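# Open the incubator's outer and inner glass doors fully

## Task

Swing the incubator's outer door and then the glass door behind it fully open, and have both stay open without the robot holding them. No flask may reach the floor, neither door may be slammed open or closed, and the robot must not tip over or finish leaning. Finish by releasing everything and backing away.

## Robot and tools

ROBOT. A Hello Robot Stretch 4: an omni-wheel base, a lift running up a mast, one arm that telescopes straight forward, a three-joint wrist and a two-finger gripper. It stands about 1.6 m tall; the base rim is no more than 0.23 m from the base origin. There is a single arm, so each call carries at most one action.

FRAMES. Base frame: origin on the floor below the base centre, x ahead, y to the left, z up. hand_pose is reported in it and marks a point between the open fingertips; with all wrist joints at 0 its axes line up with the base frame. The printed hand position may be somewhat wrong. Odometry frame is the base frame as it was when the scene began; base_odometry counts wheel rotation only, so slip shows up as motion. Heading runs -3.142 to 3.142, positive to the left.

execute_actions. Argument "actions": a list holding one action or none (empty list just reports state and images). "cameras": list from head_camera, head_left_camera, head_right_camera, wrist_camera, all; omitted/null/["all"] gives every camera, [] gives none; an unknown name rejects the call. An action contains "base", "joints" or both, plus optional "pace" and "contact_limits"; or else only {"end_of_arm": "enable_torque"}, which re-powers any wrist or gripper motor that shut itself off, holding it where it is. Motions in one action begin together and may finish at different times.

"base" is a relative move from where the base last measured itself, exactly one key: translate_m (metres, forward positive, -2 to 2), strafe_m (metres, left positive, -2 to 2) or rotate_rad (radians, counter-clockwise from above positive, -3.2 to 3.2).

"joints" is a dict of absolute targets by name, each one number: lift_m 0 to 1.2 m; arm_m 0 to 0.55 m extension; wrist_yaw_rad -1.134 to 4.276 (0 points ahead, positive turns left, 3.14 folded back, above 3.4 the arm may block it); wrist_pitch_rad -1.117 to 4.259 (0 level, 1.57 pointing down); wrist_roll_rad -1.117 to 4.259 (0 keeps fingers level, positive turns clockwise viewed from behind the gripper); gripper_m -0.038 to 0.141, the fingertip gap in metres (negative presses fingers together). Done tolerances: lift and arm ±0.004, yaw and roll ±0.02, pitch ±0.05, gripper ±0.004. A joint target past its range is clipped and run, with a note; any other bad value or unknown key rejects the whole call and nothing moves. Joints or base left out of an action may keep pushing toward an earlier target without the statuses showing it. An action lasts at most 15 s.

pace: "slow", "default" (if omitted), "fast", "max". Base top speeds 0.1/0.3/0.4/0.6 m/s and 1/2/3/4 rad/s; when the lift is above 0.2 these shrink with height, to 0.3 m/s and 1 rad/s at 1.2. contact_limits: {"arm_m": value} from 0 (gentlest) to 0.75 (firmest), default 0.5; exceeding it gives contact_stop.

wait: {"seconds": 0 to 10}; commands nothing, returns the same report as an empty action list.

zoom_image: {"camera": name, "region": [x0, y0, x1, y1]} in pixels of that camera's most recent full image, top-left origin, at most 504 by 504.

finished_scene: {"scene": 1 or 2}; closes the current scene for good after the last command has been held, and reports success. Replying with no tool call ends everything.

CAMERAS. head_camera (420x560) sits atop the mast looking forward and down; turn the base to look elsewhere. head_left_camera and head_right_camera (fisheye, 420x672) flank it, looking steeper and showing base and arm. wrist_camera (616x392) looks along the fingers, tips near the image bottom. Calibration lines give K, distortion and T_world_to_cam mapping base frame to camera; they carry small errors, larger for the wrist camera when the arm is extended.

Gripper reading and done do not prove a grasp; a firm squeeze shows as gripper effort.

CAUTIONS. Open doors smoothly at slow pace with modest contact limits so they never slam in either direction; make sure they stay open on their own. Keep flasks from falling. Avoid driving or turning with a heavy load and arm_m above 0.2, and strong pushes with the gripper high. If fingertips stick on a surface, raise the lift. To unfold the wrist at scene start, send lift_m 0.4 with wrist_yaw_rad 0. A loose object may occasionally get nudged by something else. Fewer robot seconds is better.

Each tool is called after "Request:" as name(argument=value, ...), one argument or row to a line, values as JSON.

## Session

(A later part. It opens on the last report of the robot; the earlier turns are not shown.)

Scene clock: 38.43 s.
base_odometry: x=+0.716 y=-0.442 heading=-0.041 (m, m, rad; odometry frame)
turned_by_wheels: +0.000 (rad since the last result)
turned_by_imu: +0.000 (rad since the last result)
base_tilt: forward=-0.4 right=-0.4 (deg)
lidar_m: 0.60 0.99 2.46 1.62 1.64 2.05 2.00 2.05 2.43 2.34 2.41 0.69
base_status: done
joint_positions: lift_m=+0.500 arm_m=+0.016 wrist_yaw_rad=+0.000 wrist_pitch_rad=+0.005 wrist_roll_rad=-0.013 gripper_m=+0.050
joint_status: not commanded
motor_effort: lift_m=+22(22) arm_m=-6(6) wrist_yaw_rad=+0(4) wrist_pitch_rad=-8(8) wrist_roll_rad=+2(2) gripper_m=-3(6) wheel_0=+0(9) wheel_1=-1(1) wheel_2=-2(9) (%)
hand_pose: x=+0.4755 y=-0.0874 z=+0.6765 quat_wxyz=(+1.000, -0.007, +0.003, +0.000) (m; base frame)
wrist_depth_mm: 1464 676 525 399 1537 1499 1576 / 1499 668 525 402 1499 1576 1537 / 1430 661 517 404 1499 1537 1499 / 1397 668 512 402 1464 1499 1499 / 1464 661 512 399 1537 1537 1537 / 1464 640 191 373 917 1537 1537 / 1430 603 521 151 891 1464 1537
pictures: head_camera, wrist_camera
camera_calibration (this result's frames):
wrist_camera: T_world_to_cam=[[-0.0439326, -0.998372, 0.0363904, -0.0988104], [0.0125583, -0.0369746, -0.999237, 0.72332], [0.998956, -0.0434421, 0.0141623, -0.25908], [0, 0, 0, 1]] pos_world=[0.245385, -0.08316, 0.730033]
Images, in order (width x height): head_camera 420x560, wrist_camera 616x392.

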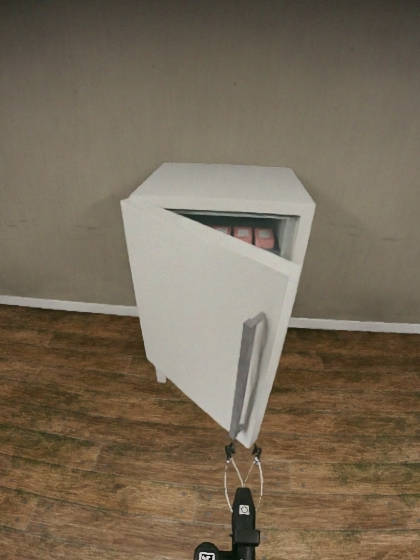

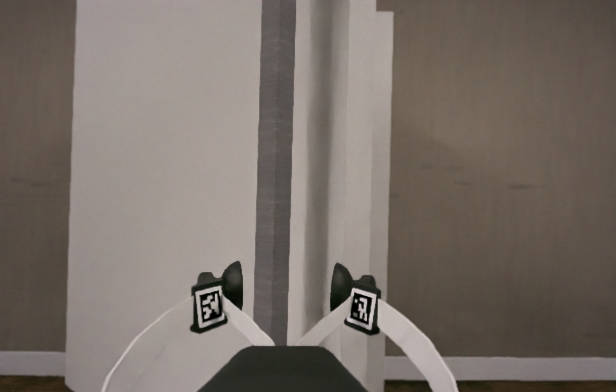

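Request:
execute_actions(
  actions=[
    {"base": {"strafe_m": -0.26}, "joints": {"wrist_yaw_rad": -1.1, "gripper_m": 0.0}, "pace": "fast"},
  ],
  cameras=["head_camera"],
)

Request:
execute_actions(
  actions=[
    {"base": {"translate_m": 0.12}, "joints": {"arm_m": 0.55}, "pace": "fast", "contact_limits": {"arm_m": 0.2}},
  ],
  cameras=["head_camera", "head_left_camera"],
)

Scene clock: 40.80 s.
base_odometry: x=+0.705 y=-0.701 heading=-0.041 (m, m, rad; odometry frame)
turned_by_wheels: +0.000 (rad since the last result)
turned_by_imu: +0.000 (rad since the last result)
base_tilt: forward=-0.3 right=-0.3 (deg)
lidar_m: 0.62 0.62 2.50 1.88 1.95 2.09 1.99 2.08 2.15 2.08 2.17 1.78
base_status: done
joint_positions: lift_m=+0.500 arm_m=+0.016 wrist_yaw_rad=-1.100 wrist_pitch_rad=+0.005 wrist_roll_rad=-0.013 gripper_m=+0.000
joint_status: all done
motor_effort: lift_m=+22(22) arm_m=-6(6) wrist_yaw_rad=-1(7) wrist_pitch_rad=-8(8) wrist_roll_rad=+2(2) gripper_m=-6(4) wheel_0=-2(15) wheel_1=+2(16) wheel_2=-1(2) (%)
hand_pose: x=+0.2400 y=-0.2967 z=+0.6766 quat_wxyz=(+0.853, -0.004, +0.006, -0.522) (m; base frame)
wrist_depth_mm: 1499 1808 - - - 1808 1661 / 1464 1921 - - - 1808 1708 / 1499 1808 - - - 1863 1708 / 1499 1921 - - - 1808 1661 / 1499 1863 - - - 1808 1756 / 1464 1863 188 204 - 1863 1618 / 1464 1366 1576 1708 820 1661 1618
pictures: head_camera
Images, in order (width x height): head_camera 420x560.

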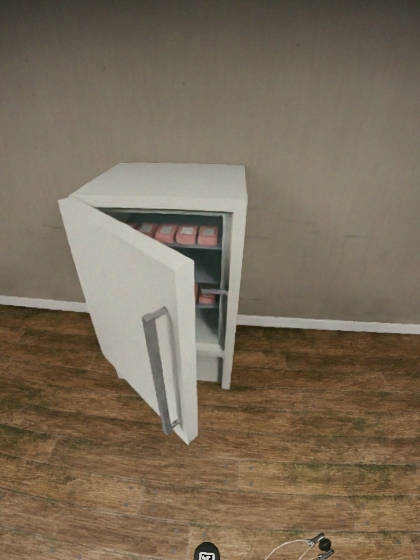

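Scene clock: 42.97 s.
base_odometry: x=+0.825 y=-0.706 heading=-0.041 (m, m, rad; odometry frame)
turned_by_wheels: +0.000 (rad since the last result)
turned_by_imu: -0.001 (rad since the last result)
base_tilt: forward=-0.3 right=-0.4 (deg)
lidar_m: 0.52 0.51 2.35 1.90 1.96 2.21 2.13 2.20 2.14 2.09 2.18 1.65
base_status: done
joint_positions: lift_m=+0.500 arm_m=+0.546 wrist_yaw_rad=-1.100 wrist_pitch_rad=+0.005 wrist_roll_rad=-0.013 gripper_m=+0.000
joint_status: all done
joint sent to its limit — the command would take arm_m past its upper limit, so that joint was sent only as far as its limit.
motor_effort: lift_m=+22(22) arm_m=+6(8) wrist_yaw_rad=+0(1) wrist_pitch_rad=-7(8) wrist_roll_rad=+2(2) gripper_m=-4(5) wheel_0=+0(8) wheel_1=-1(11) wheel_2=+1(11) (%)
contact_limits: arm_m 0.2
hand_pose: x=+0.7702 y=-0.2967 z=+0.6766 quat_wxyz=(+0.853, -0.004, +0.006, -0.523) (m; base frame)
wrist_depth_mm: 878 1098 1499 - - 1756 1708 / 854 1118 1430 - - 1808 1708 / 904 1138 1499 - - 1921 1708 / 891 1098 1499 - - 1863 1708 / 891 1118 1499 - - 1808 1661 / 904 1118 187 204 1983 1863 1661 / 878 1008 1397 1661 798 1661 1618
pictures: head_camera, head_left_camera
Images, in order (width x height): head_camera 420x560, head_left_camera 420x672.

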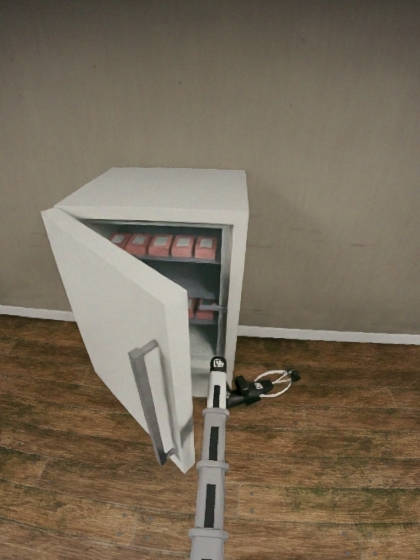

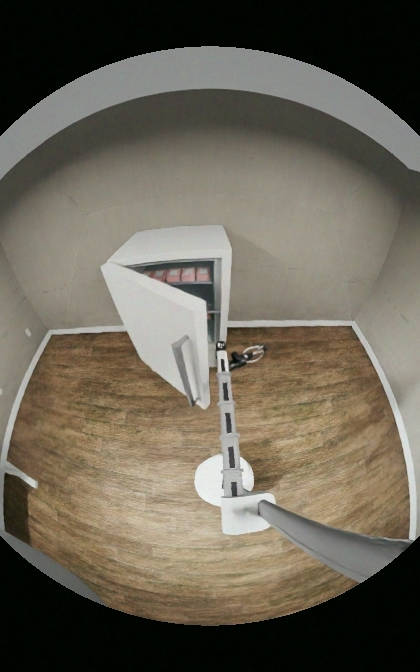

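Request:
execute_actions(
  actions=[
    {"base": {"strafe_m": 0.35}, "pace": "slow"},
  ],
  cameras=["head_camera", "head_left_camera"],
)

Scene clock: 47.70 s.
base_odometry: x=+0.840 y=-0.357 heading=-0.044 (m, m, rad; odometry frame)
turned_by_wheels: -0.003 (rad since the last result)
turned_by_imu: -0.406 (rad since the last result)
base_tilt: forward=-0.2 right=-0.3 (deg)
lidar_m: 0.43 0.52 0.84 2.46 1.73 1.82 2.24 2.22 2.40 2.32 2.28 1.89
base_status: done
joint_positions: lift_m=+0.500 arm_m=+0.547 wrist_yaw_rad=-1.100 wrist_pitch_rad=+0.005 wrist_roll_rad=-0.013 gripper_m=+0.000
joint_status: not commanded
motor_effort: lift_m=+21(22) arm_m=+4(7) wrist_yaw_rad=+1(1) wrist_pitch_rad=-8(8) wrist_roll_rad=+2(3) gripper_m=-6(7) wheel_0=-18(18) wheel_1=-3(3) wheel_2=-14(21) (%)
hand_pose: x=+0.7705 y=-0.2968 z=+0.6766 quat_wxyz=(+0.853, -0.004, +0.006, -0.523) (m; base frame)
wrist_depth_mm: 1205 1808 - - 1983 1983 1921 / 1229 1863 - - 1983 1921 1983 / 1229 1808 - - 1921 1983 1921 / 1255 1808 - 1921 1983 - 1921 / 1182 1863 - 1983 1921 - 1983 / 1255 1863 187 204 - 1921 1983 / 1281 1430 1576 1618 798 1618 1708
pictures: head_camera, head_left_camera
Images, in order (width x height): head_camera 420x560, head_left_camera 420x672.

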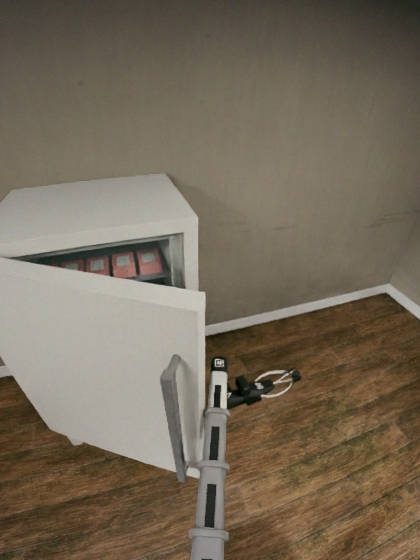

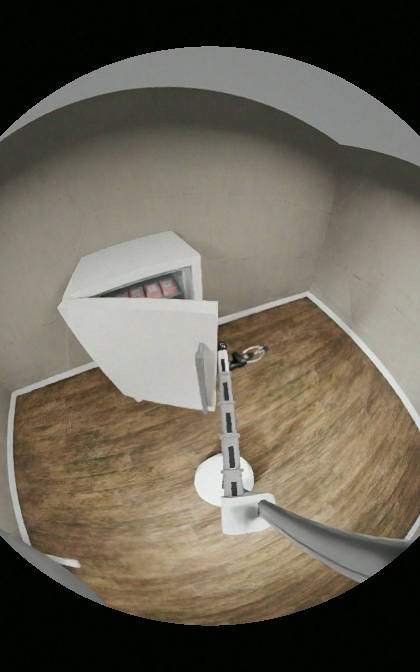

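Request:
execute_actions(
  actions=[
    {"base": {"strafe_m": -0.04}, "joints": {"arm_m": 0.47, "wrist_yaw_rad": 1.1}},
  ],
  cameras=["head_camera", "head_left_camera", "wrist_camera"],
)

Scene clock: 50.43 s.
base_odometry: x=+0.838 y=-0.397 heading=-0.044 (m, m, rad; odometry frame)
turned_by_wheels: +0.000 (rad since the last result)
turned_by_imu: +0.000 (rad since the last result)
base_tilt: forward=-0.3 right=-0.4 (deg)
lidar_m: 0.49 0.44 0.82 2.49 1.74 1.83 2.22 2.19 2.38 2.29 2.25 1.92
base_status: done
joint_positions: lift_m=+0.500 arm_m=+0.471 wrist_yaw_rad=+1.100 wrist_pitch_rad=+0.005 wrist_roll_rad=-0.013 gripper_m=+0.000
joint_status: all done
motor_effort: lift_m=+21(21) arm_m=-6(6) wrist_yaw_rad=+1(7) wrist_pitch_rad=-8(8) wrist_roll_rad=+1(2) gripper_m=-7(5) wheel_0=-2(18) wheel_1=+1(12) wheel_2=-1(12) (%)
hand_pose: x=+0.8508 y=+0.2174 z=+0.6766 quat_wxyz=(+0.853, -0.007, -0.001, +0.523) (m; base frame)
wrist_depth_mm: 564 661 609 455 384 216 535 / 559 647 668 654 554 216 544 / 569 676 788 931 788 215 549 / 580 654 759 866 289 215 554 / 585 654 621 891 469 214 564 / 603 668 188 202 289 214 564 / 591 627 750 788 198 217 569
pictures: head_camera, head_left_camera, wrist_camera
camera_calibration (this result's frames):
wrist_camera: T_world_to_cam=[[0.869539, -0.492522, 0.0363733, -0.665249], [0.0387574, -0.00536899, -0.999234, 0.7008], [0.492341, 0.870283, 0.0144203, -0.388512], [0, 0, 0, 1]] pos_world=[0.742579, 0.0142279, 0.730063]
Images, in order (width x height): head_camera 420x560, head_left_camera 420x672, wrist_camera 616x392.

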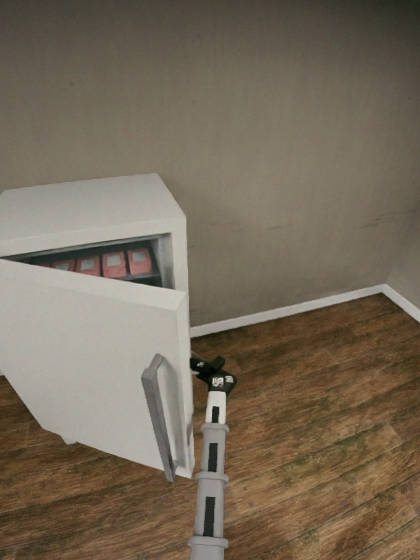

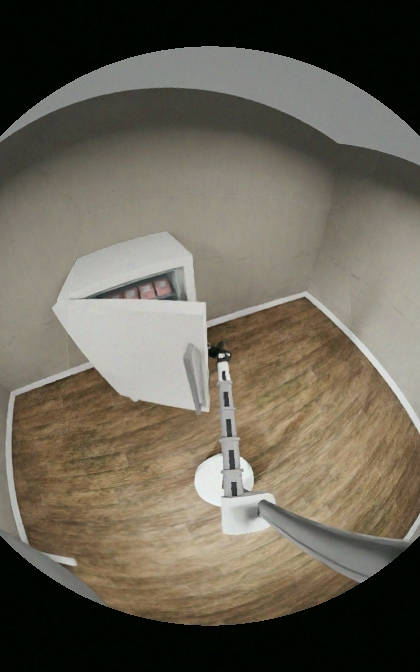

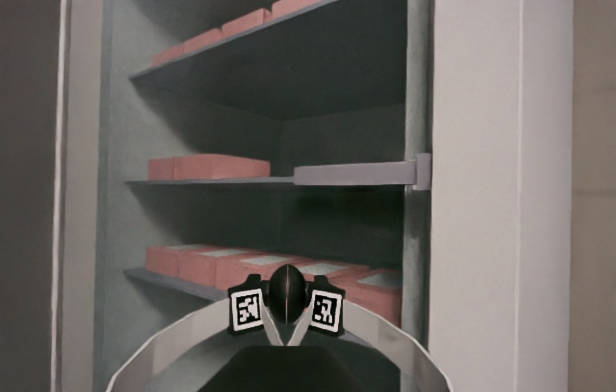

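Request:
execute_actions(
  actions=[
    {"base": {"translate_m": -0.3}, "joints": {"wrist_yaw_rad": 1.6}, "pace": "slow"},
  ],
  cameras=["head_camera", "head_left_camera", "wrist_camera"],
)

Scene clock: 55.17 s.
base_odometry: x=+0.538 y=-0.384 heading=-0.045 (m, m, rad; odometry frame)
turned_by_wheels: +0.000 (rad since the last result)
turned_by_imu: +0.000 (rad since the last result)
base_tilt: forward=-0.4 right=-0.3 (deg)
lidar_m: 1.19 0.54 1.97 2.39 1.58 1.71 1.95 1.91 2.10 2.41 2.36 2.25
base_status: done
joint_positions: lift_m=+0.500 arm_m=+0.471 wrist_yaw_rad=+1.600 wrist_pitch_rad=+0.005 wrist_roll_rad=-0.013 gripper_m=+0.000
joint_status: all done
motor_effort: lift_m=+21(21) arm_m=-6(6) wrist_yaw_rad=+1(20) wrist_pitch_rad=-8(8) wrist_roll_rad=+3(1) gripper_m=-5(8) wheel_0=-1(6) wheel_1=-2(5) wheel_2=+0(6) (%)
hand_pose: x=+0.7210 y=+0.2909 z=+0.6766 quat_wxyz=(+0.697, -0.006, -0.003, +0.717) (m; base frame)
wrist_depth_mm: 170 206 258 355 554 707 741 / 170 207 262 355 554 707 634 / 171 207 262 357 559 691 768 / 171 206 262 355 564 707 715 / 171 208 263 359 559 699 741 / 172 208 187 204 564 691 759 / 172 190 246 319 309 683 750
pictures: head_camera, head_left_camera, wrist_camera
camera_calibration (this result's frames):
wrist_camera: T_world_to_cam=[[0.999221, -0.0153012, 0.036373, -0.748491], [0.0365859, 0.0138712, -0.999234, 0.702195], [0.014785, 0.999787, 0.0144202, -0.0819269], [0, 0, 0, 1]] pos_world=[0.723429, 0.0607163, 0.730063]
Images, in order (width x height): head_camera 420x560, head_left_camera 420x672, wrist_camera 616x392.

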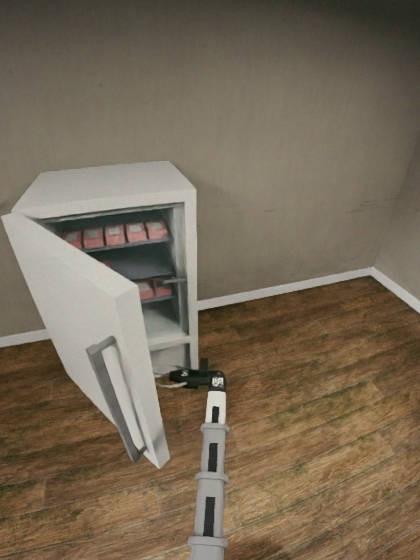

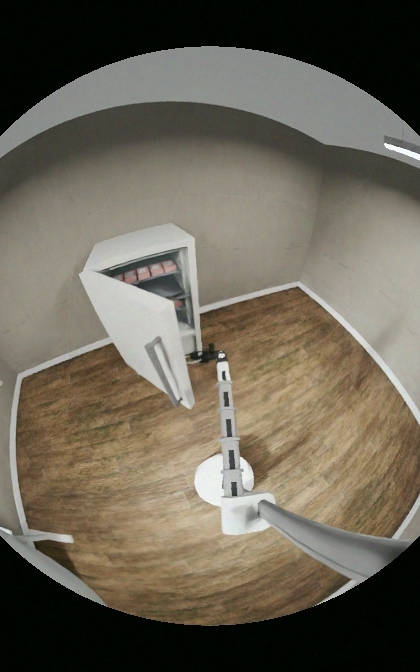

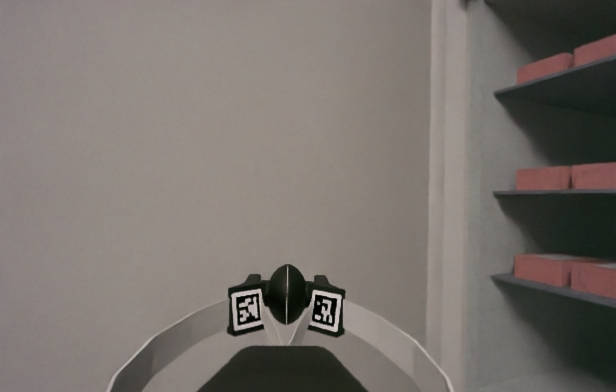

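Request:
execute_actions(
  actions=[
    {"base": {"strafe_m": 0.3}, "joints": {"arm_m": 0.34, "wrist_yaw_rad": 1.8}, "pace": "slow"},
  ],
  cameras=["head_camera", "head_left_camera", "wrist_camera"],
)

Scene clock: 59.73 s.
base_odometry: x=+0.552 y=-0.084 heading=-0.045 (m, m, rad; odometry frame)
turned_by_wheels: +0.000 (rad since the last result)
turned_by_imu: -0.002 (rad since the last result)
base_tilt: forward=-0.2 right=-0.2 (deg)
lidar_m: 1.09 0.35 0.36 2.09 1.33 1.43 2.02 2.02 2.22 2.68 2.66 2.12
base_status: done
joint_positions: lift_m=+0.500 arm_m=+0.341 wrist_yaw_rad=+1.800 wrist_pitch_rad=+0.005 wrist_roll_rad=-0.013 gripper_m=+0.000
joint_status: all done
motor_effort: lift_m=+21(21) arm_m=-6(8) wrist_yaw_rad=+0(39) wrist_pitch_rad=-7(8) wrist_roll_rad=+2(3) gripper_m=-6(6) wheel_0=+0(14) wheel_1=+1(1) wheel_2=-1(2) (%)
hand_pose: x=+0.5317 y=+0.3008 z=+0.6766 quat_wxyz=(+0.622, -0.006, -0.004, +0.783) (m; base frame)
wrist_depth_mm: 235 240 248 256 263 271 278 / 236 240 247 255 263 271 276 / 234 240 246 254 262 271 278 / 235 240 248 254 262 267 277 / 234 239 246 252 262 270 277 / 233 240 187 204 260 268 274 / 232 237 245 250 210 267 274
pictures: head_camera, head_left_camera, wrist_camera
camera_calibration (this result's frames):
wrist_camera: T_world_to_cam=[[0.982307, 0.183714, 0.0363728, -0.609994], [0.0330965, 0.0208699, -0.999234, 0.708735], [-0.184332, 0.982758, 0.0144203, 0.02195], [0, 0, 0, 1]] pos_world=[0.579791, 0.0757017, 0.730063]
Images, in order (width x height): head_camera 420x560, head_left_camera 420x672, wrist_camera 616x392.

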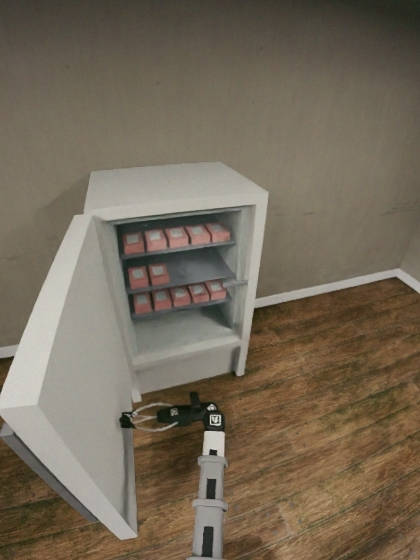

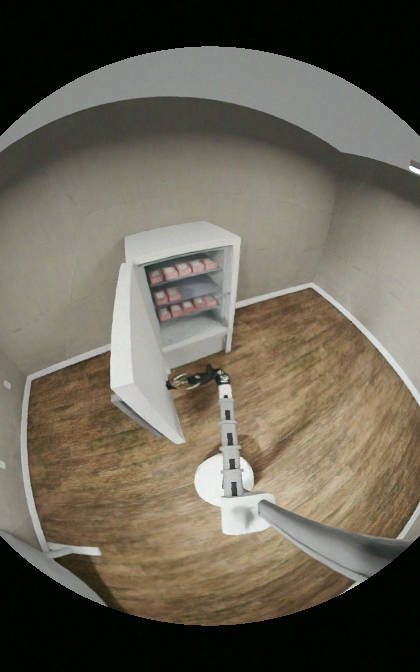

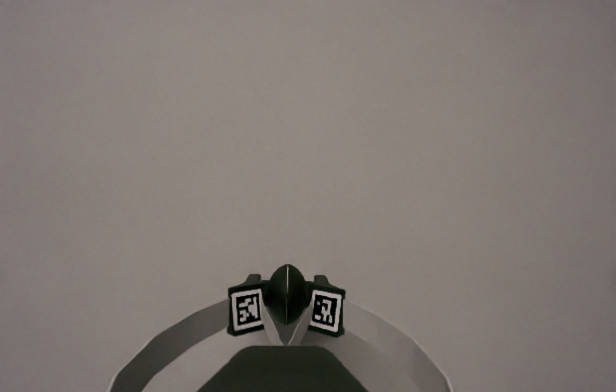

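Request:
execute_actions(
  actions=[
    {"base": {"strafe_m": 0.1}, "joints": {"wrist_yaw_rad": 1.7}, "pace": "slow"},
  ],
  cameras=["head_camera", "head_left_camera"],
)

Scene clock: 62.20 s.
base_odometry: x=+0.556 y=+0.016 heading=-0.045 (m, m, rad; odometry frame)
turned_by_wheels: +0.000 (rad since the last result)
turned_by_imu: -0.001 (rad since the last result)
base_tilt: forward=-0.2 right=-0.3 (deg)
lidar_m: 1.05 0.43 0.38 2.00 1.25 1.30 1.97 2.03 2.27 2.77 2.75 2.08
base_status: done
joint_positions: lift_m=+0.500 arm_m=+0.341 wrist_yaw_rad=+1.700 wrist_pitch_rad=+0.005 wrist_roll_rad=-0.013 gripper_m=+0.000
joint_status: all done
motor_effort: lift_m=+21(21) arm_m=-5(6) wrist_yaw_rad=-1(9) wrist_pitch_rad=-7(8) wrist_roll_rad=+1(2) gripper_m=-6(5) wheel_0=-2(13) wheel_1=+1(3) wheel_2=-1(6) (%)
hand_pose: x=+0.5612 y=+0.2974 z=+0.6767 quat_wxyz=(+0.660, -0.006, -0.003, +0.751) (m; base frame)
wrist_depth_mm: 270 268 267 266 264 264 262 / 271 267 266 264 264 263 262 / 267 267 265 265 264 262 260 / 268 268 266 263 263 262 259 / 267 265 266 264 262 260 259 / 267 266 187 204 262 260 258 / 268 264 264 262 212 259 256
pictures: head_camera, head_left_camera
Images, in order (width x height): head_camera 420x560, head_left_camera 420x672.

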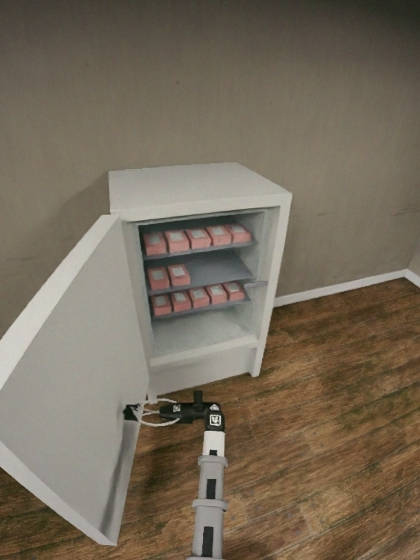

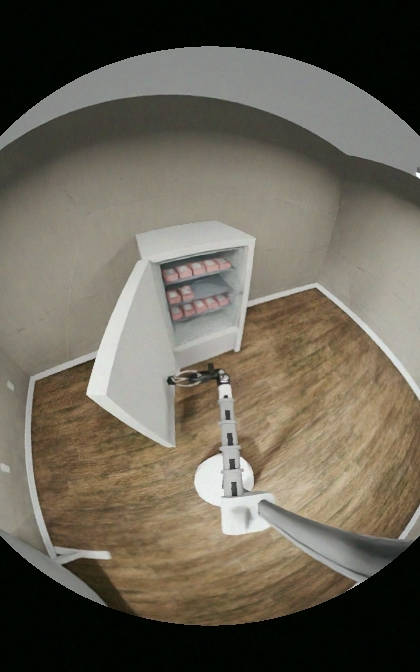

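Request:
execute_actions(
  actions=[
    {"base": {"strafe_m": 0.06}, "pace": "slow"},
  ],
  cameras=["head_camera"],
)

Scene clock: 64.07 s.
base_odometry: x=+0.559 y=+0.075 heading=-0.047 (m, m, rad; odometry frame)
turned_by_wheels: -0.003 (rad since the last result)
turned_by_imu: -0.018 (rad since the last result)
base_tilt: forward=-0.3 right=-0.4 (deg)
lidar_m: 1.03 0.38 0.35 1.97 1.21 1.24 1.83 2.06 2.28 2.84 2.80 2.06
base_status: done
joint_positions: lift_m=+0.500 arm_m=+0.341 wrist_yaw_rad=+1.703 wrist_pitch_rad=+0.004 wrist_roll_rad=-0.013 gripper_m=+0.000
joint_status: not commanded
motor_effort: lift_m=+22(21) arm_m=-5(5) wrist_yaw_rad=-9(12) wrist_pitch_rad=-5(7) wrist_roll_rad=+2(2) gripper_m=-6(6) wheel_0=-21(20) wheel_1=-1(8) wheel_2=-12(17) (%)
hand_pose: x=+0.5602 y=+0.2975 z=+0.6768 quat_wxyz=(+0.659, -0.006, -0.004, +0.752) (m; base frame)
wrist_depth_mm: 236 236 234 233 233 232 230 / 236 235 234 233 233 230 230 / 236 234 234 233 231 230 230 / 235 235 234 231 232 230 229 / 236 234 233 231 231 230 229 / 236 235 188 193 230 230 229 / 235 233 233 193 195 229 229
pictures: head_camera
Images, in order (width x height): head_camera 420x560.

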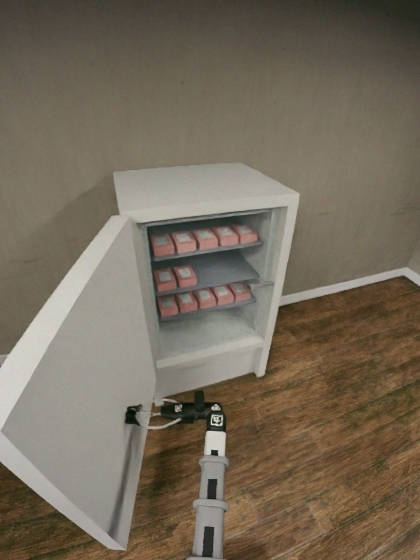

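Request:
execute_actions(
  actions=[
    {"base": {"strafe_m": -0.66}, "joints": {"arm_m": 0.1, "wrist_yaw_rad": 0.0, "gripper_m": 0.08}, "pace": "fast"},
  ],
  cameras=[],
)

Request:
execute_actions(
  actions=[
    {"base": {"rotate_rad": 0.425}, "pace": "fast"},
  ],
  cameras=[],
)

Request:
execute_actions(
  actions=[
    {"base": {"translate_m": 0.35}, "pace": "fast"},
  ],
)

Scene clock: 67.40 s.
base_odometry: x=+0.527 y=-0.584 heading=-0.048 (m, m, rad; odometry frame)
turned_by_wheels: +0.000 (rad since the last result)
turned_by_imu: +0.001 (rad since the last result)
base_tilt: forward=-0.2 right=-0.4 (deg)
lidar_m: 1.91 1.27 0.96 0.97 1.76 1.87 1.86 1.83 1.95 2.22 2.18 2.39
base_status: done
joint_positions: lift_m=+0.500 arm_m=+0.101 wrist_yaw_rad=+0.000 wrist_pitch_rad=+0.005 wrist_roll_rad=-0.013 gripper_m=+0.080
joint_status: all done
motor_effort: lift_m=+21(22) arm_m=-6(5) wrist_yaw_rad=+0(38) wrist_pitch_rad=-9(8) wrist_roll_rad=+1(2) gripper_m=-2(1) wheel_0=-1(22) wheel_1=+0(10) wheel_2=-1(13) (%)
hand_pose: x=+0.5605 y=-0.0874 z=+0.6766 quat_wxyz=(+1.000, -0.007, +0.002, +0.000) (m; base frame)
wrist_depth_mm: 878 1430 1618 1863 - - 1756 / 1060 1464 1618 1808 - - 1863 / 1205 1464 1661 1863 - - 1921 / 1182 1430 1661 1808 - - 1921 / 931 1430 1618 1863 - - 1808 / 976 1042 214 1863 208 - 1756 / 866 1138 1537 148 1537 1661 1661
pictures: none
No camera images: the call's "cameras" was empty. Leave "cameras" out to get every camera's image.

Scene clock: 68.43 s.
base_odometry: x=+0.528 y=-0.584 heading=+0.378 (m, m, rad; odometry frame)
turned_by_wheels: +0.425 (rad since the last result)
turned_by_imu: +0.430 (rad since the last result)
base_tilt: forward=-0.2 right=-0.4 (deg)
lidar_m: 1.27 0.99 0.94 1.76 1.84 1.92 1.84 1.91 2.26 2.19 2.27 1.95
base_status: done
joint_positions: lift_m=+0.500 arm_m=+0.101 wrist_yaw_rad=+0.000 wrist_pitch_rad=+0.005 wrist_roll_rad=-0.013 gripper_m=+0.080
joint_status: not commanded
motor_effort: lift_m=+22(21) arm_m=-6(6) wrist_yaw_rad=+0(1) wrist_pitch_rad=-8(8) wrist_roll_rad=+2(1) gripper_m=-3(3) wheel_0=-1(5) wheel_1=+1(4) wheel_2=+1(7) (%)
hand_pose: x=+0.5605 y=-0.0874 z=+0.6766 quat_wxyz=(+1.000, -0.007, +0.002, +0.000) (m; base frame)
wrist_depth_mm: 891 991 1008 1618 1576 1576 1618 / 891 1118 1229 1205 1537 1618 1618 / 866 1118 1336 1078 1618 1576 1618 / 878 1042 1464 1499 1661 1618 1576 / 904 1060 1138 1078 1537 1576 1576 / 904 991 214 1025 207 1576 1618 / 931 960 976 147 1537 1576 1618
pictures: none
No camera images: the call's "cameras" was empty. Leave "cameras" out to get every camera's image.

Scene clock: 70.67 s.
base_odometry: x=+0.853 y=-0.455 heading=+0.378 (m, m, rad; odometry frame)
turned_by_wheels: +0.000 (rad since the last result)
turned_by_imu: -0.001 (rad since the last result)
base_tilt: forward=-0.3 right=-0.3 (deg)
lidar_m: 0.92 0.86 0.77 1.80 1.84 2.27 2.19 2.29 2.27 2.20 2.15 1.59
base_status: done
joint_positions: lift_m=+0.500 arm_m=+0.101 wrist_yaw_rad=+0.000 wrist_pitch_rad=+0.005 wrist_roll_rad=-0.013 gripper_m=+0.080
joint_status: not commanded
motor_effort: lift_m=+21(21) arm_m=-6(6) wrist_yaw_rad=+0(0) wrist_pitch_rad=-8(8) wrist_roll_rad=+1(1) gripper_m=-3(2) wheel_0=+0(8) wheel_1=+0(10) wheel_2=+1(12) (%)
hand_pose: x=+0.5605 y=-0.0874 z=+0.6766 quat_wxyz=(+1.000, -0.007, +0.002, +0.000) (m; base frame)
wrist_depth_mm: 741 842 820 668 1229 1255 1255 / 715 759 741 661 1205 1255 1229 / 741 1118 1098 668 1229 1255 1255 / 741 1042 1098 621 1255 1229 1255 / 707 750 768 661 1229 1229 1281 / 778 1008 213 654 207 1205 1229 / 723 691 741 147 1205 1229 1229
pictures: head_camera, head_left_camera, head_right_camera, wrist_camera
camera_calibration (this result's frames):
wrist_camera: T_world_to_cam=[[-0.0439826, -0.99837, 0.0363765, -0.0950547], [0.0127489, -0.0369696, -0.999235, 0.722215], [0.998951, -0.0434852, 0.0143542, -0.344098], [0, 0, 0, 1]] pos_world=[0.330349, -0.0831628, 0.73006]
Images, in order (width x height): head_camera 420x560, head_left_camera 420x672, head_right_camera 420x672, wrist_camera 616x392.

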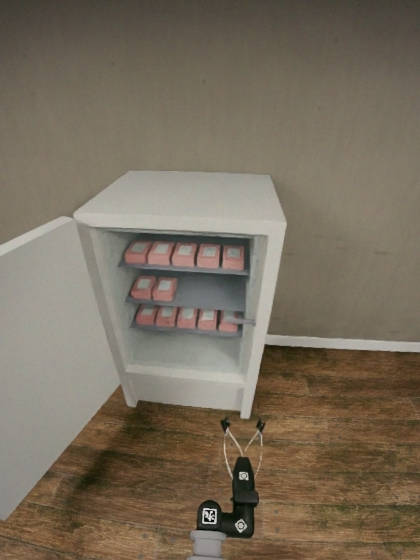

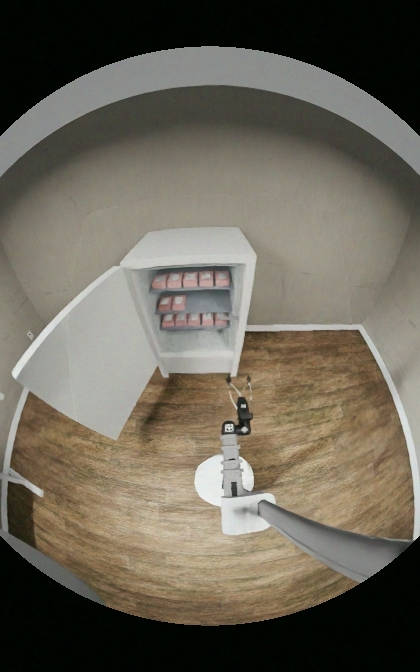

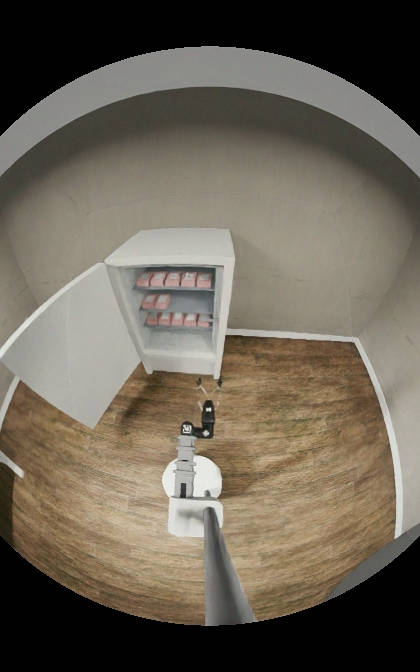

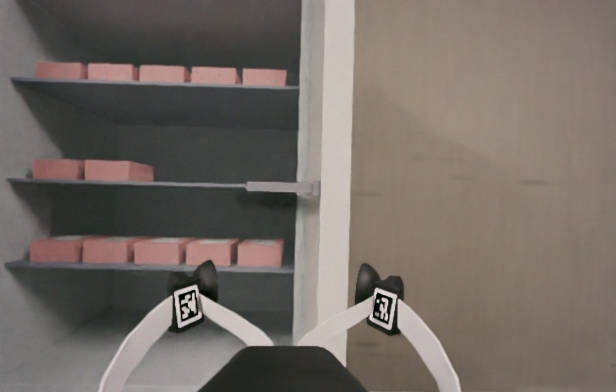

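Request:
zoom_image(
  camera="wrist_camera",
  region=[220, 140, 360, 230],
)

Request:
zoom_image(
  camera="head_camera",
  region=[190, 280, 280, 350],
)

Region (220, 140, 360, 230) of wrist_camera's 616x392 image, scaled by 3.600; it fills the top 324 rows of this view, and the rest is white.

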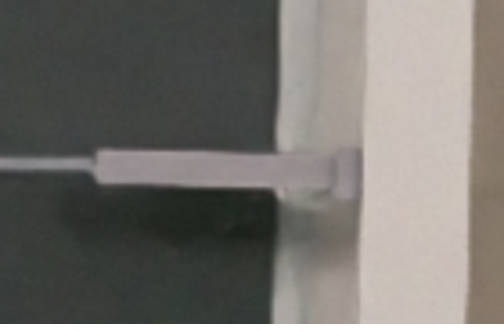

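Region (190, 280, 280, 350) of head_camera's 420x560 image, scaled by 5.600, with more detail than that image has.

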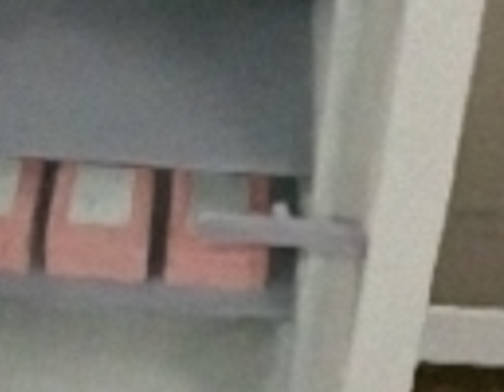

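Request:
execute_actions(
  actions=[
    {"base": {"strafe_m": 0.015}, "joints": {"lift_m": 0.573, "arm_m": 0.36, "wrist_roll_rad": 1.57, "gripper_m": 0.06}, "pace": "fast"},
  ],
  cameras=["head_camera", "wrist_camera"],
)

Scene clock: 73.00 s.
base_odometry: x=+0.847 y=-0.441 heading=+0.378 (m, m, rad; odometry frame)
turned_by_wheels: +0.000 (rad since the last result)
turned_by_imu: +0.000 (rad since the last result)
base_tilt: forward=-0.3 right=-0.2 (deg)
lidar_m: 0.92 0.83 0.75 1.78 1.82 2.27 2.20 2.27 2.28 2.21 2.14 1.58
base_status: done
joint_positions: lift_m=+0.573 arm_m=+0.359 wrist_yaw_rad=+0.000 wrist_pitch_rad=+0.005 wrist_roll_rad=+1.570 gripper_m=+0.060
joint_status: all done
motor_effort: lift_m=+22(24) arm_m=+6(7) wrist_yaw_rad=-1(0) wrist_pitch_rad=-7(8) wrist_roll_rad=+3(7) gripper_m=-3(4) wheel_0=+3(6) wheel_1=+0(6) wheel_2=+0(1) (%)
hand_pose: x=+0.8183 y=-0.0874 z=+0.7496 quat_wxyz=(+0.708, +0.707, +0.002, -0.002) (m; base frame)
wrist_depth_mm: 931 946 946 960 960 991 976 / 931 946 946 960 991 991 976 / 342 345 351 353 362 991 917 / 387 394 399 364 413 415 418 / 549 488 842 866 508 676 484 / 554 452 200 842 201 654 473 / 554 452 768 148 473 615 480
pictures: head_camera, wrist_camera
camera_calibration (this result's frames):
wrist_camera: T_world_to_cam=[[-0.049044, -0.0241156, -0.998505, 0.778668], [0.0173842, 0.999536, -0.0249944, 0.148348], [0.998645, -0.0185841, -0.048602, -0.553044], [0, 0, 0, 1]] pos_world=[0.587905, -0.139779, 0.754333]
Images, in order (width x height): head_camera 420x560, wrist_camera 616x392.

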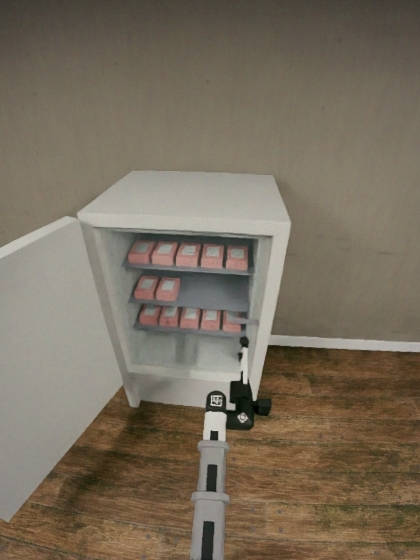

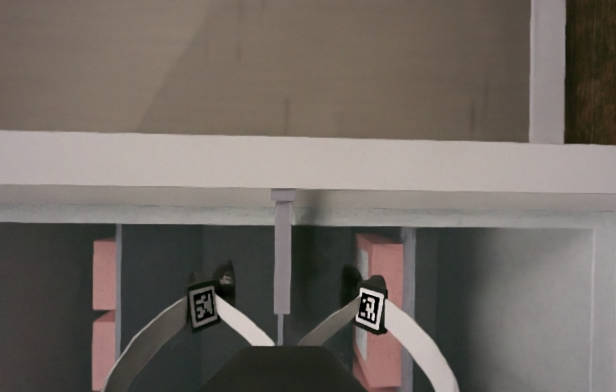

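Request:
execute_actions(
  actions=[
    {"joints": {"lift_m": 0.578, "arm_m": 0.505}, "contact_limits": {"arm_m": 0.15}},
  ],
  cameras=["head_camera", "wrist_camera"],
)

Scene clock: 74.87 s.
base_odometry: x=+0.847 y=-0.441 heading=+0.378 (m, m, rad; odometry frame)
turned_by_wheels: +0.000 (rad since the last result)
turned_by_imu: +0.000 (rad since the last result)
base_tilt: forward=-0.3 right=-0.3 (deg)
lidar_m: 0.91 0.83 0.75 1.79 1.81 2.28 2.19 2.27 2.29 2.21 2.13 1.58
base_status: not commanded
joint_positions: lift_m=+0.578 arm_m=+0.504 wrist_yaw_rad=+0.000 wrist_pitch_rad=+0.005 wrist_roll_rad=+1.570 gripper_m=+0.060
joint_status: all done
motor_effort: lift_m=+22(23) arm_m=+6(4) wrist_yaw_rad=+1(1) wrist_pitch_rad=-7(8) wrist_roll_rad=+3(4) gripper_m=-3(3) wheel_0=+2(3) wheel_1=+0(0) wheel_2=+0(0) (%)
contact_limits: arm_m 0.15
hand_pose: x=+0.9632 y=-0.0874 z=+0.7546 quat_wxyz=(+0.708, +0.707, +0.002, -0.002) (m; base frame)
wrist_depth_mm: 778 788 809 820 831 842 854 / 768 788 788 809 842 831 854 / 201 204 206 209 213 216 218 / 249 253 255 220 263 266 270 / 307 410 699 707 382 351 462 / 304 410 200 707 202 564 480 / 312 384 699 148 377 559 480
pictures: head_camera, wrist_camera
camera_calibration (this result's frames):
wrist_camera: T_world_to_cam=[[-0.0490545, -0.0240246, -0.998507, 0.790742], [0.0174799, 0.999537, -0.0249082, 0.145822], [0.998643, -0.0186757, -0.0486119, -0.697571], [0, 0, 0, 1]] pos_world=[0.732865, -0.139785, 0.759284]
Images, in order (width x height): head_camera 420x560, wrist_camera 616x392.

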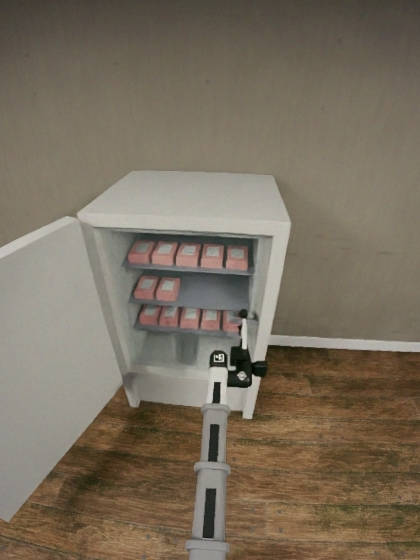

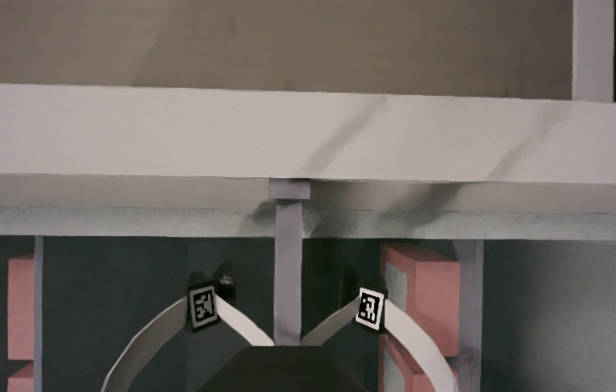

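Request:
execute_actions(
  actions=[
    {"joints": {"arm_m": 0.516, "gripper_m": -0.015}, "contact_limits": {"arm_m": 0.15}},
  ],
  cameras=["wrist_camera"],
)

Request:
execute_actions(
  actions=[
    {"joints": {"wrist_roll_rad": 1.2}, "pace": "slow"},
  ],
  cameras=["head_camera", "wrist_camera"],
)

Scene clock: 76.60 s.
base_odometry: x=+0.848 y=-0.441 heading=+0.378 (m, m, rad; odometry frame)
turned_by_wheels: +0.000 (rad since the last result)
turned_by_imu: +0.000 (rad since the last result)
base_tilt: forward=-0.3 right=-0.2 (deg)
lidar_m: 0.92 0.84 0.76 1.80 1.83 2.28 2.20 2.26 2.26 2.21 2.15 1.58
base_status: not commanded
joint_positions: lift_m=+0.578 arm_m=+0.511 wrist_yaw_rad=+0.004 wrist_pitch_rad=+0.005 wrist_roll_rad=+1.570 gripper_m=-0.014
joint_status: arm_m contact_stop (moved +0.007 of +0.012); the others done
on_its_own: arm_m is slack since a contact_stop (your +0.516 is given up)
motor_effort: lift_m=+22(22) arm_m=+0(10) wrist_yaw_rad=-11(17) wrist_pitch_rad=-8(8) wrist_roll_rad=+2(3) gripper_m=-21(24) wheel_0=-1(5) wheel_1=+1(4) wheel_2=+5(5) (%)
contact_limits: arm_m 0.15
hand_pose: x=+0.9711 y=-0.0862 z=+0.7546 quat_wxyz=(+0.708, +0.707, +0.003, +0.000) (m; base frame)
wrist_depth_mm: 778 778 798 809 820 831 854 / 194 195 199 809 820 820 831 / 192 195 198 201 203 206 208 / 242 245 246 208 254 257 262 / 294 404 691 707 379 317 466 / 296 410 186 204 315 319 484 / 298 357 683 209 377 317 480
pictures: wrist_camera
camera_calibration (this result's frames):
wrist_camera: T_world_to_cam=[[-0.0491175, -0.0242199, -0.998499, 0.791184], [0.0135024, 0.999598, -0.0249107, 0.148408], [0.998702, -0.0147057, -0.0487708, -0.704964], [0, 0, 0, 1]] pos_world=[0.740906, -0.139553, 0.759312]
Images, in order (width x height): wrist_camera 616x392.

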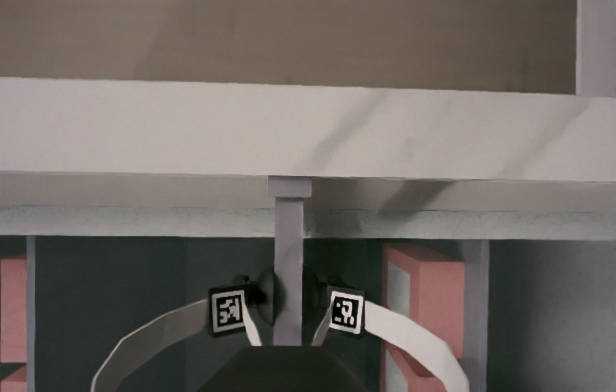

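not run: a stop came earlier in this reply.

Request:
execute_actions(
  actions=[
    {"joints": {"wrist_roll_rad": 1.2}, "pace": "slow"},
  ],
  cameras=["head_camera", "wrist_camera"],
)

Scene clock: 77.67 s.
base_odometry: x=+0.848 y=-0.441 heading=+0.378 (m, m, rad; odometry frame)
turned_by_wheels: +0.000 (rad since the last result)
turned_by_imu: +0.000 (rad since the last result)
base_tilt: forward=-0.2 right=-0.3 (deg)
lidar_m: 0.92 0.84 0.75 1.80 1.83 2.27 2.18 2.29 2.30 2.21 2.12 1.57
base_status: not commanded
joint_positions: lift_m=+0.578 arm_m=+0.511 wrist_yaw_rad=+0.002 wrist_pitch_rad=+0.005 wrist_roll_rad=+1.205 gripper_m=-0.014
joint_status: all done
on_its_own: arm_m is held at +0.511, not at your +0.516, since a contact_stop
motor_effort: lift_m=+22(22) arm_m=+0(0) wrist_yaw_rad=-6(11) wrist_pitch_rad=-8(8) wrist_roll_rad=-12(13) gripper_m=-22(22) wheel_0=-1(1) wheel_1=+0(0) wheel_2=+4(5) (%)
hand_pose: x=+0.9709 y=-0.0867 z=+0.7546 quat_wxyz=(+0.824, +0.567, +0.003, +0.000) (m; base frame)
wrist_depth_mm: 194 196 798 820 809 809 842 / 240 195 199 202 820 831 854 / 276 246 208 201 203 831 854 / 300 394 248 222 204 206 208 / 300 484 699 253 255 256 208 / 322 488 186 210 255 258 262 / 364 661 691 210 317 512 445
pictures: head_camera, wrist_camera
camera_calibration (this result's frames):
wrist_camera: T_world_to_cam=[[-0.0478289, -0.378783, -0.924249, 0.70317], [0.013654, 0.924973, -0.379787, 0.410064], [0.998762, -0.0307845, -0.0390685, -0.713599], [0, 0, 0, 1]] pos_world=[0.740748, -0.134917, 0.777761]
Images, in order (width x height): head_camera 420x560, wrist_camera 616x392.

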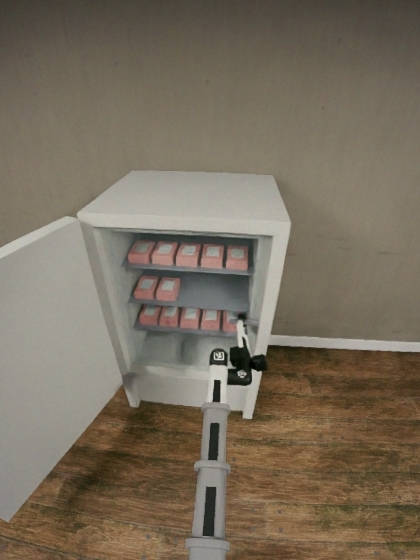

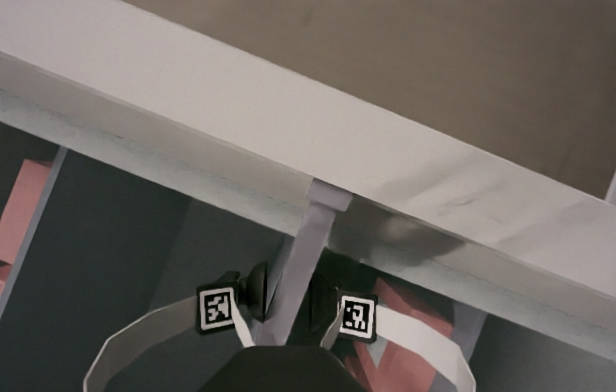

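Request:
execute_actions(
  actions=[
    {"joints": {"wrist_roll_rad": 2.0}, "pace": "slow"},
  ],
  cameras=["head_camera", "wrist_camera"],
)

Scene clock: 79.23 s.
base_odometry: x=+0.847 y=-0.441 heading=+0.378 (m, m, rad; odometry frame)
turned_by_wheels: +0.000 (rad since the last result)
turned_by_imu: +0.000 (rad since the last result)
base_tilt: forward=-0.3 right=-0.4 (deg)
lidar_m: 0.91 0.85 0.76 1.81 1.83 2.27 2.18 2.27 2.25 2.21 2.13 1.57
base_status: not commanded
joint_positions: lift_m=+0.578 arm_m=+0.511 wrist_yaw_rad=+0.001 wrist_pitch_rad=+0.003 wrist_roll_rad=+1.998 gripper_m=-0.014
joint_status: all done
on_its_own: arm_m is held at +0.511, not at your +0.516, since a contact_stop
motor_effort: lift_m=+22(22) arm_m=+0(0) wrist_yaw_rad=-2(7) wrist_pitch_rad=-3(8) wrist_roll_rad=+7(12) gripper_m=-18(23) wheel_0=-1(1) wheel_1=+0(0) wheel_2=+4(5) (%)
hand_pose: x=+0.9708 y=-0.0872 z=+0.7550 quat_wxyz=(+0.541, +0.841, +0.001, -0.001) (m; base frame)
wrist_depth_mm: 798 788 788 798 206 209 211 / 768 798 798 204 205 247 263 / 788 197 200 202 257 260 449 / 195 196 203 252 322 585 492 / 193 245 250 699 597 317 525 / 241 247 185 203 373 320 585 / 290 329 521 210 707 320 609
pictures: head_camera, wrist_camera
camera_calibration (this result's frames):
wrist_camera: T_world_to_cam=[[-0.0477136, 0.393268, -0.918185, 0.765992], [0.0184791, 0.919422, 0.392838, -0.177804], [0.99869, 0.00177645, -0.0511362, -0.701427], [0, 0, 0, 1]] pos_world=[0.740342, -0.136517, 0.737302]
Images, in order (width x height): head_camera 420x560, wrist_camera 616x392.

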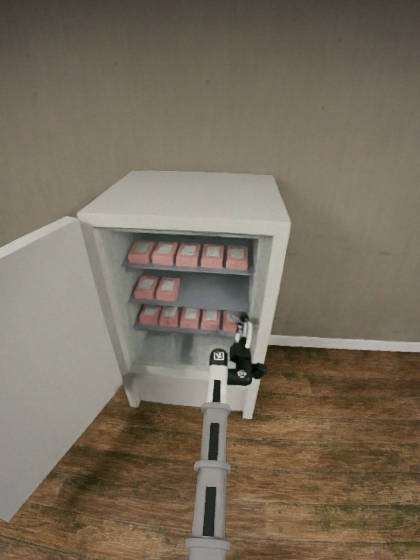

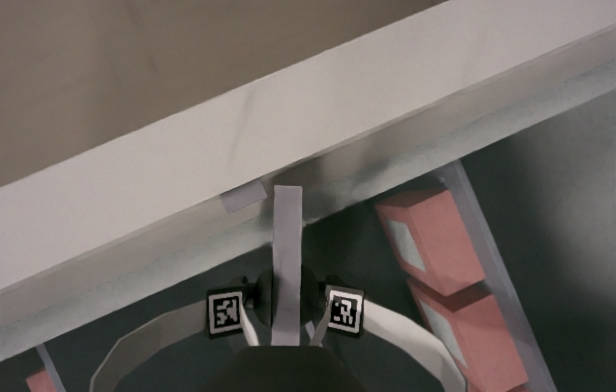

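Request:
execute_actions(
  actions=[
    {"joints": {"wrist_roll_rad": 3.1}, "pace": "slow"},
  ],
  cameras=["head_camera", "wrist_camera"],
)

Scene clock: 80.77 s.
base_odometry: x=+0.847 y=-0.441 heading=+0.378 (m, m, rad; odometry frame)
turned_by_wheels: +0.000 (rad since the last result)
turned_by_imu: +0.000 (rad since the last result)
base_tilt: forward=-0.1 right=-0.4 (deg)
lidar_m: 0.92 0.83 0.75 1.81 1.83 2.25 2.20 2.28 2.30 2.22 2.13 1.57
base_status: not commanded
joint_positions: lift_m=+0.578 arm_m=+0.511 wrist_yaw_rad=-0.003 wrist_pitch_rad=+0.000 wrist_roll_rad=+3.098 gripper_m=-0.014
joint_status: all done
on_its_own: arm_m is held at +0.511, not at your +0.516, since a contact_stop
motor_effort: lift_m=+21(22) arm_m=+0(0) wrist_yaw_rad=+7(7) wrist_pitch_rad=+7(7) wrist_roll_rad=+7(15) gripper_m=-17(18) wheel_0=-1(1) wheel_1=+0(0) wheel_2=+1(3) (%)
hand_pose: x=+0.9705 y=-0.0882 z=+0.7561 quat_wxyz=(+0.022, +1.000, -0.001, +0.000) (m; base frame)
wrist_depth_mm: 788 198 251 647 627 615 591 / 778 198 253 314 315 324 627 / 768 198 251 433 349 324 330 / 778 198 249 699 715 723 676 / 768 196 249 309 415 466 530 / 778 196 185 210 707 715 615 / 778 195 247 209 512 564 585
pictures: head_camera, wrist_camera
camera_calibration (this result's frames):
wrist_camera: T_world_to_cam=[[-0.0416854, 0.996946, -0.0660421, 0.170437], [0.0175523, 0.0668201, 0.997611, -0.708961], [0.998977, 0.0404266, -0.0202841, -0.721287], [0, 0, 0, 1]] pos_world=[0.740097, -0.0933844, 0.703892]
Images, in order (width x height): head_camera 420x560, wrist_camera 616x392.

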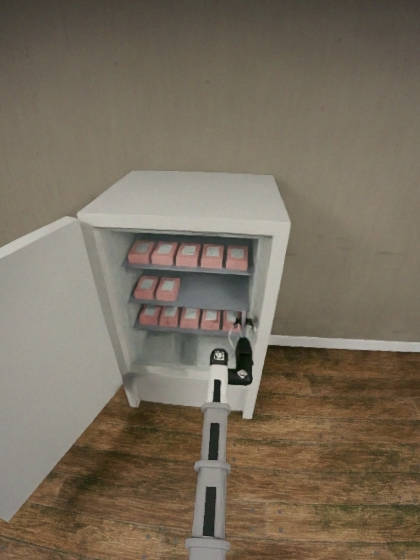

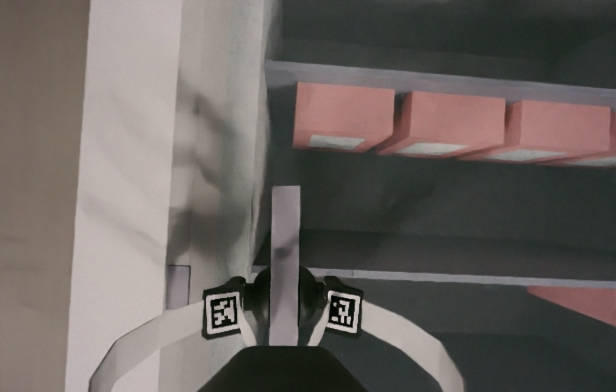

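Request:
execute_actions(
  actions=[
    {"joints": {"arm_m": 0.43, "gripper_m": -0.03}, "pace": "slow"},
  ],
  cameras=["head_camera", "wrist_camera"],
)

Scene clock: 83.03 s.
base_odometry: x=+0.847 y=-0.441 heading=+0.379 (m, m, rad; odometry frame)
turned_by_wheels: +0.001 (rad since the last result)
turned_by_imu: +0.001 (rad since the last result)
base_tilt: forward=-0.3 right=-0.4 (deg)
lidar_m: 0.92 0.84 0.75 1.80 1.80 2.27 2.18 2.28 2.29 2.21 2.13 1.58
base_status: not commanded
joint_positions: lift_m=+0.578 arm_m=+0.431 wrist_yaw_rad=+0.006 wrist_pitch_rad=+0.000 wrist_roll_rad=+3.099 gripper_m=-0.029
joint_status: all done
on_its_own: wrist_yaw_rad is at rest, and its effort (-19) is outside its rest range (-13 to +13)
motor_effort: lift_m=+21(21) arm_m=-7(7) wrist_yaw_rad=-19(19) wrist_pitch_rad=+6(8) wrist_roll_rad=+3(5) gripper_m=-23(24) wheel_0=+6(6) wheel_1=+3(3) wheel_2=+5(5) (%)
hand_pose: x=+0.8913 y=-0.0855 z=+0.7560 quat_wxyz=(+0.021, +1.000, +0.003, +0.000) (m; base frame)
wrist_depth_mm: 831 866 329 640 627 615 591 / 842 276 327 768 778 820 668 / 842 274 325 433 404 413 418 / 854 276 325 788 788 820 647 / 842 274 327 382 574 525 535 / 831 272 185 205 185 778 603 / 842 268 324 204 530 535 580
pictures: head_camera, wrist_camera
camera_calibration (this result's frames):
wrist_camera: T_world_to_cam=[[-0.0507306, 0.99659, -0.0650706, 0.171819], [0.0173523, 0.0660242, 0.997667, -0.707563], [0.998562, 0.0494831, -0.0206426, -0.640816], [0, 0, 0, 1]] pos_world=[0.660889, -0.0928072, 0.703864]
Images, in order (width x height): head_camera 420x560, wrist_camera 616x392.

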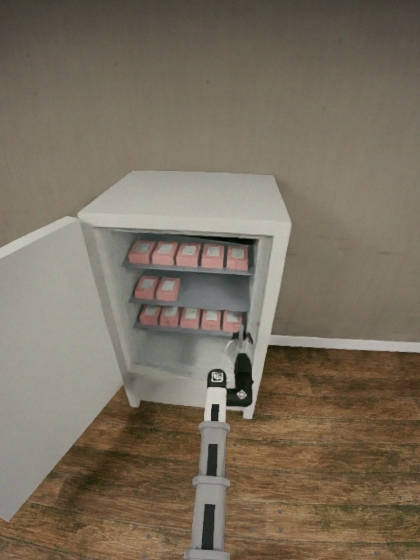

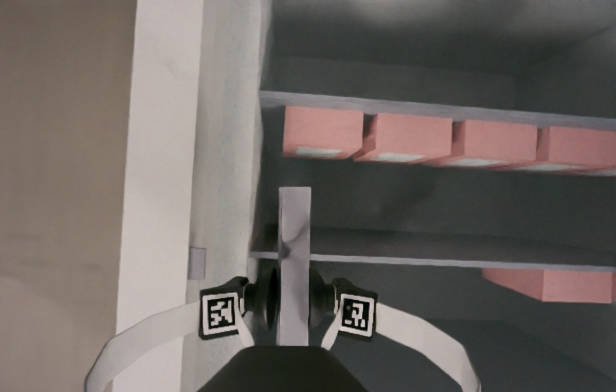

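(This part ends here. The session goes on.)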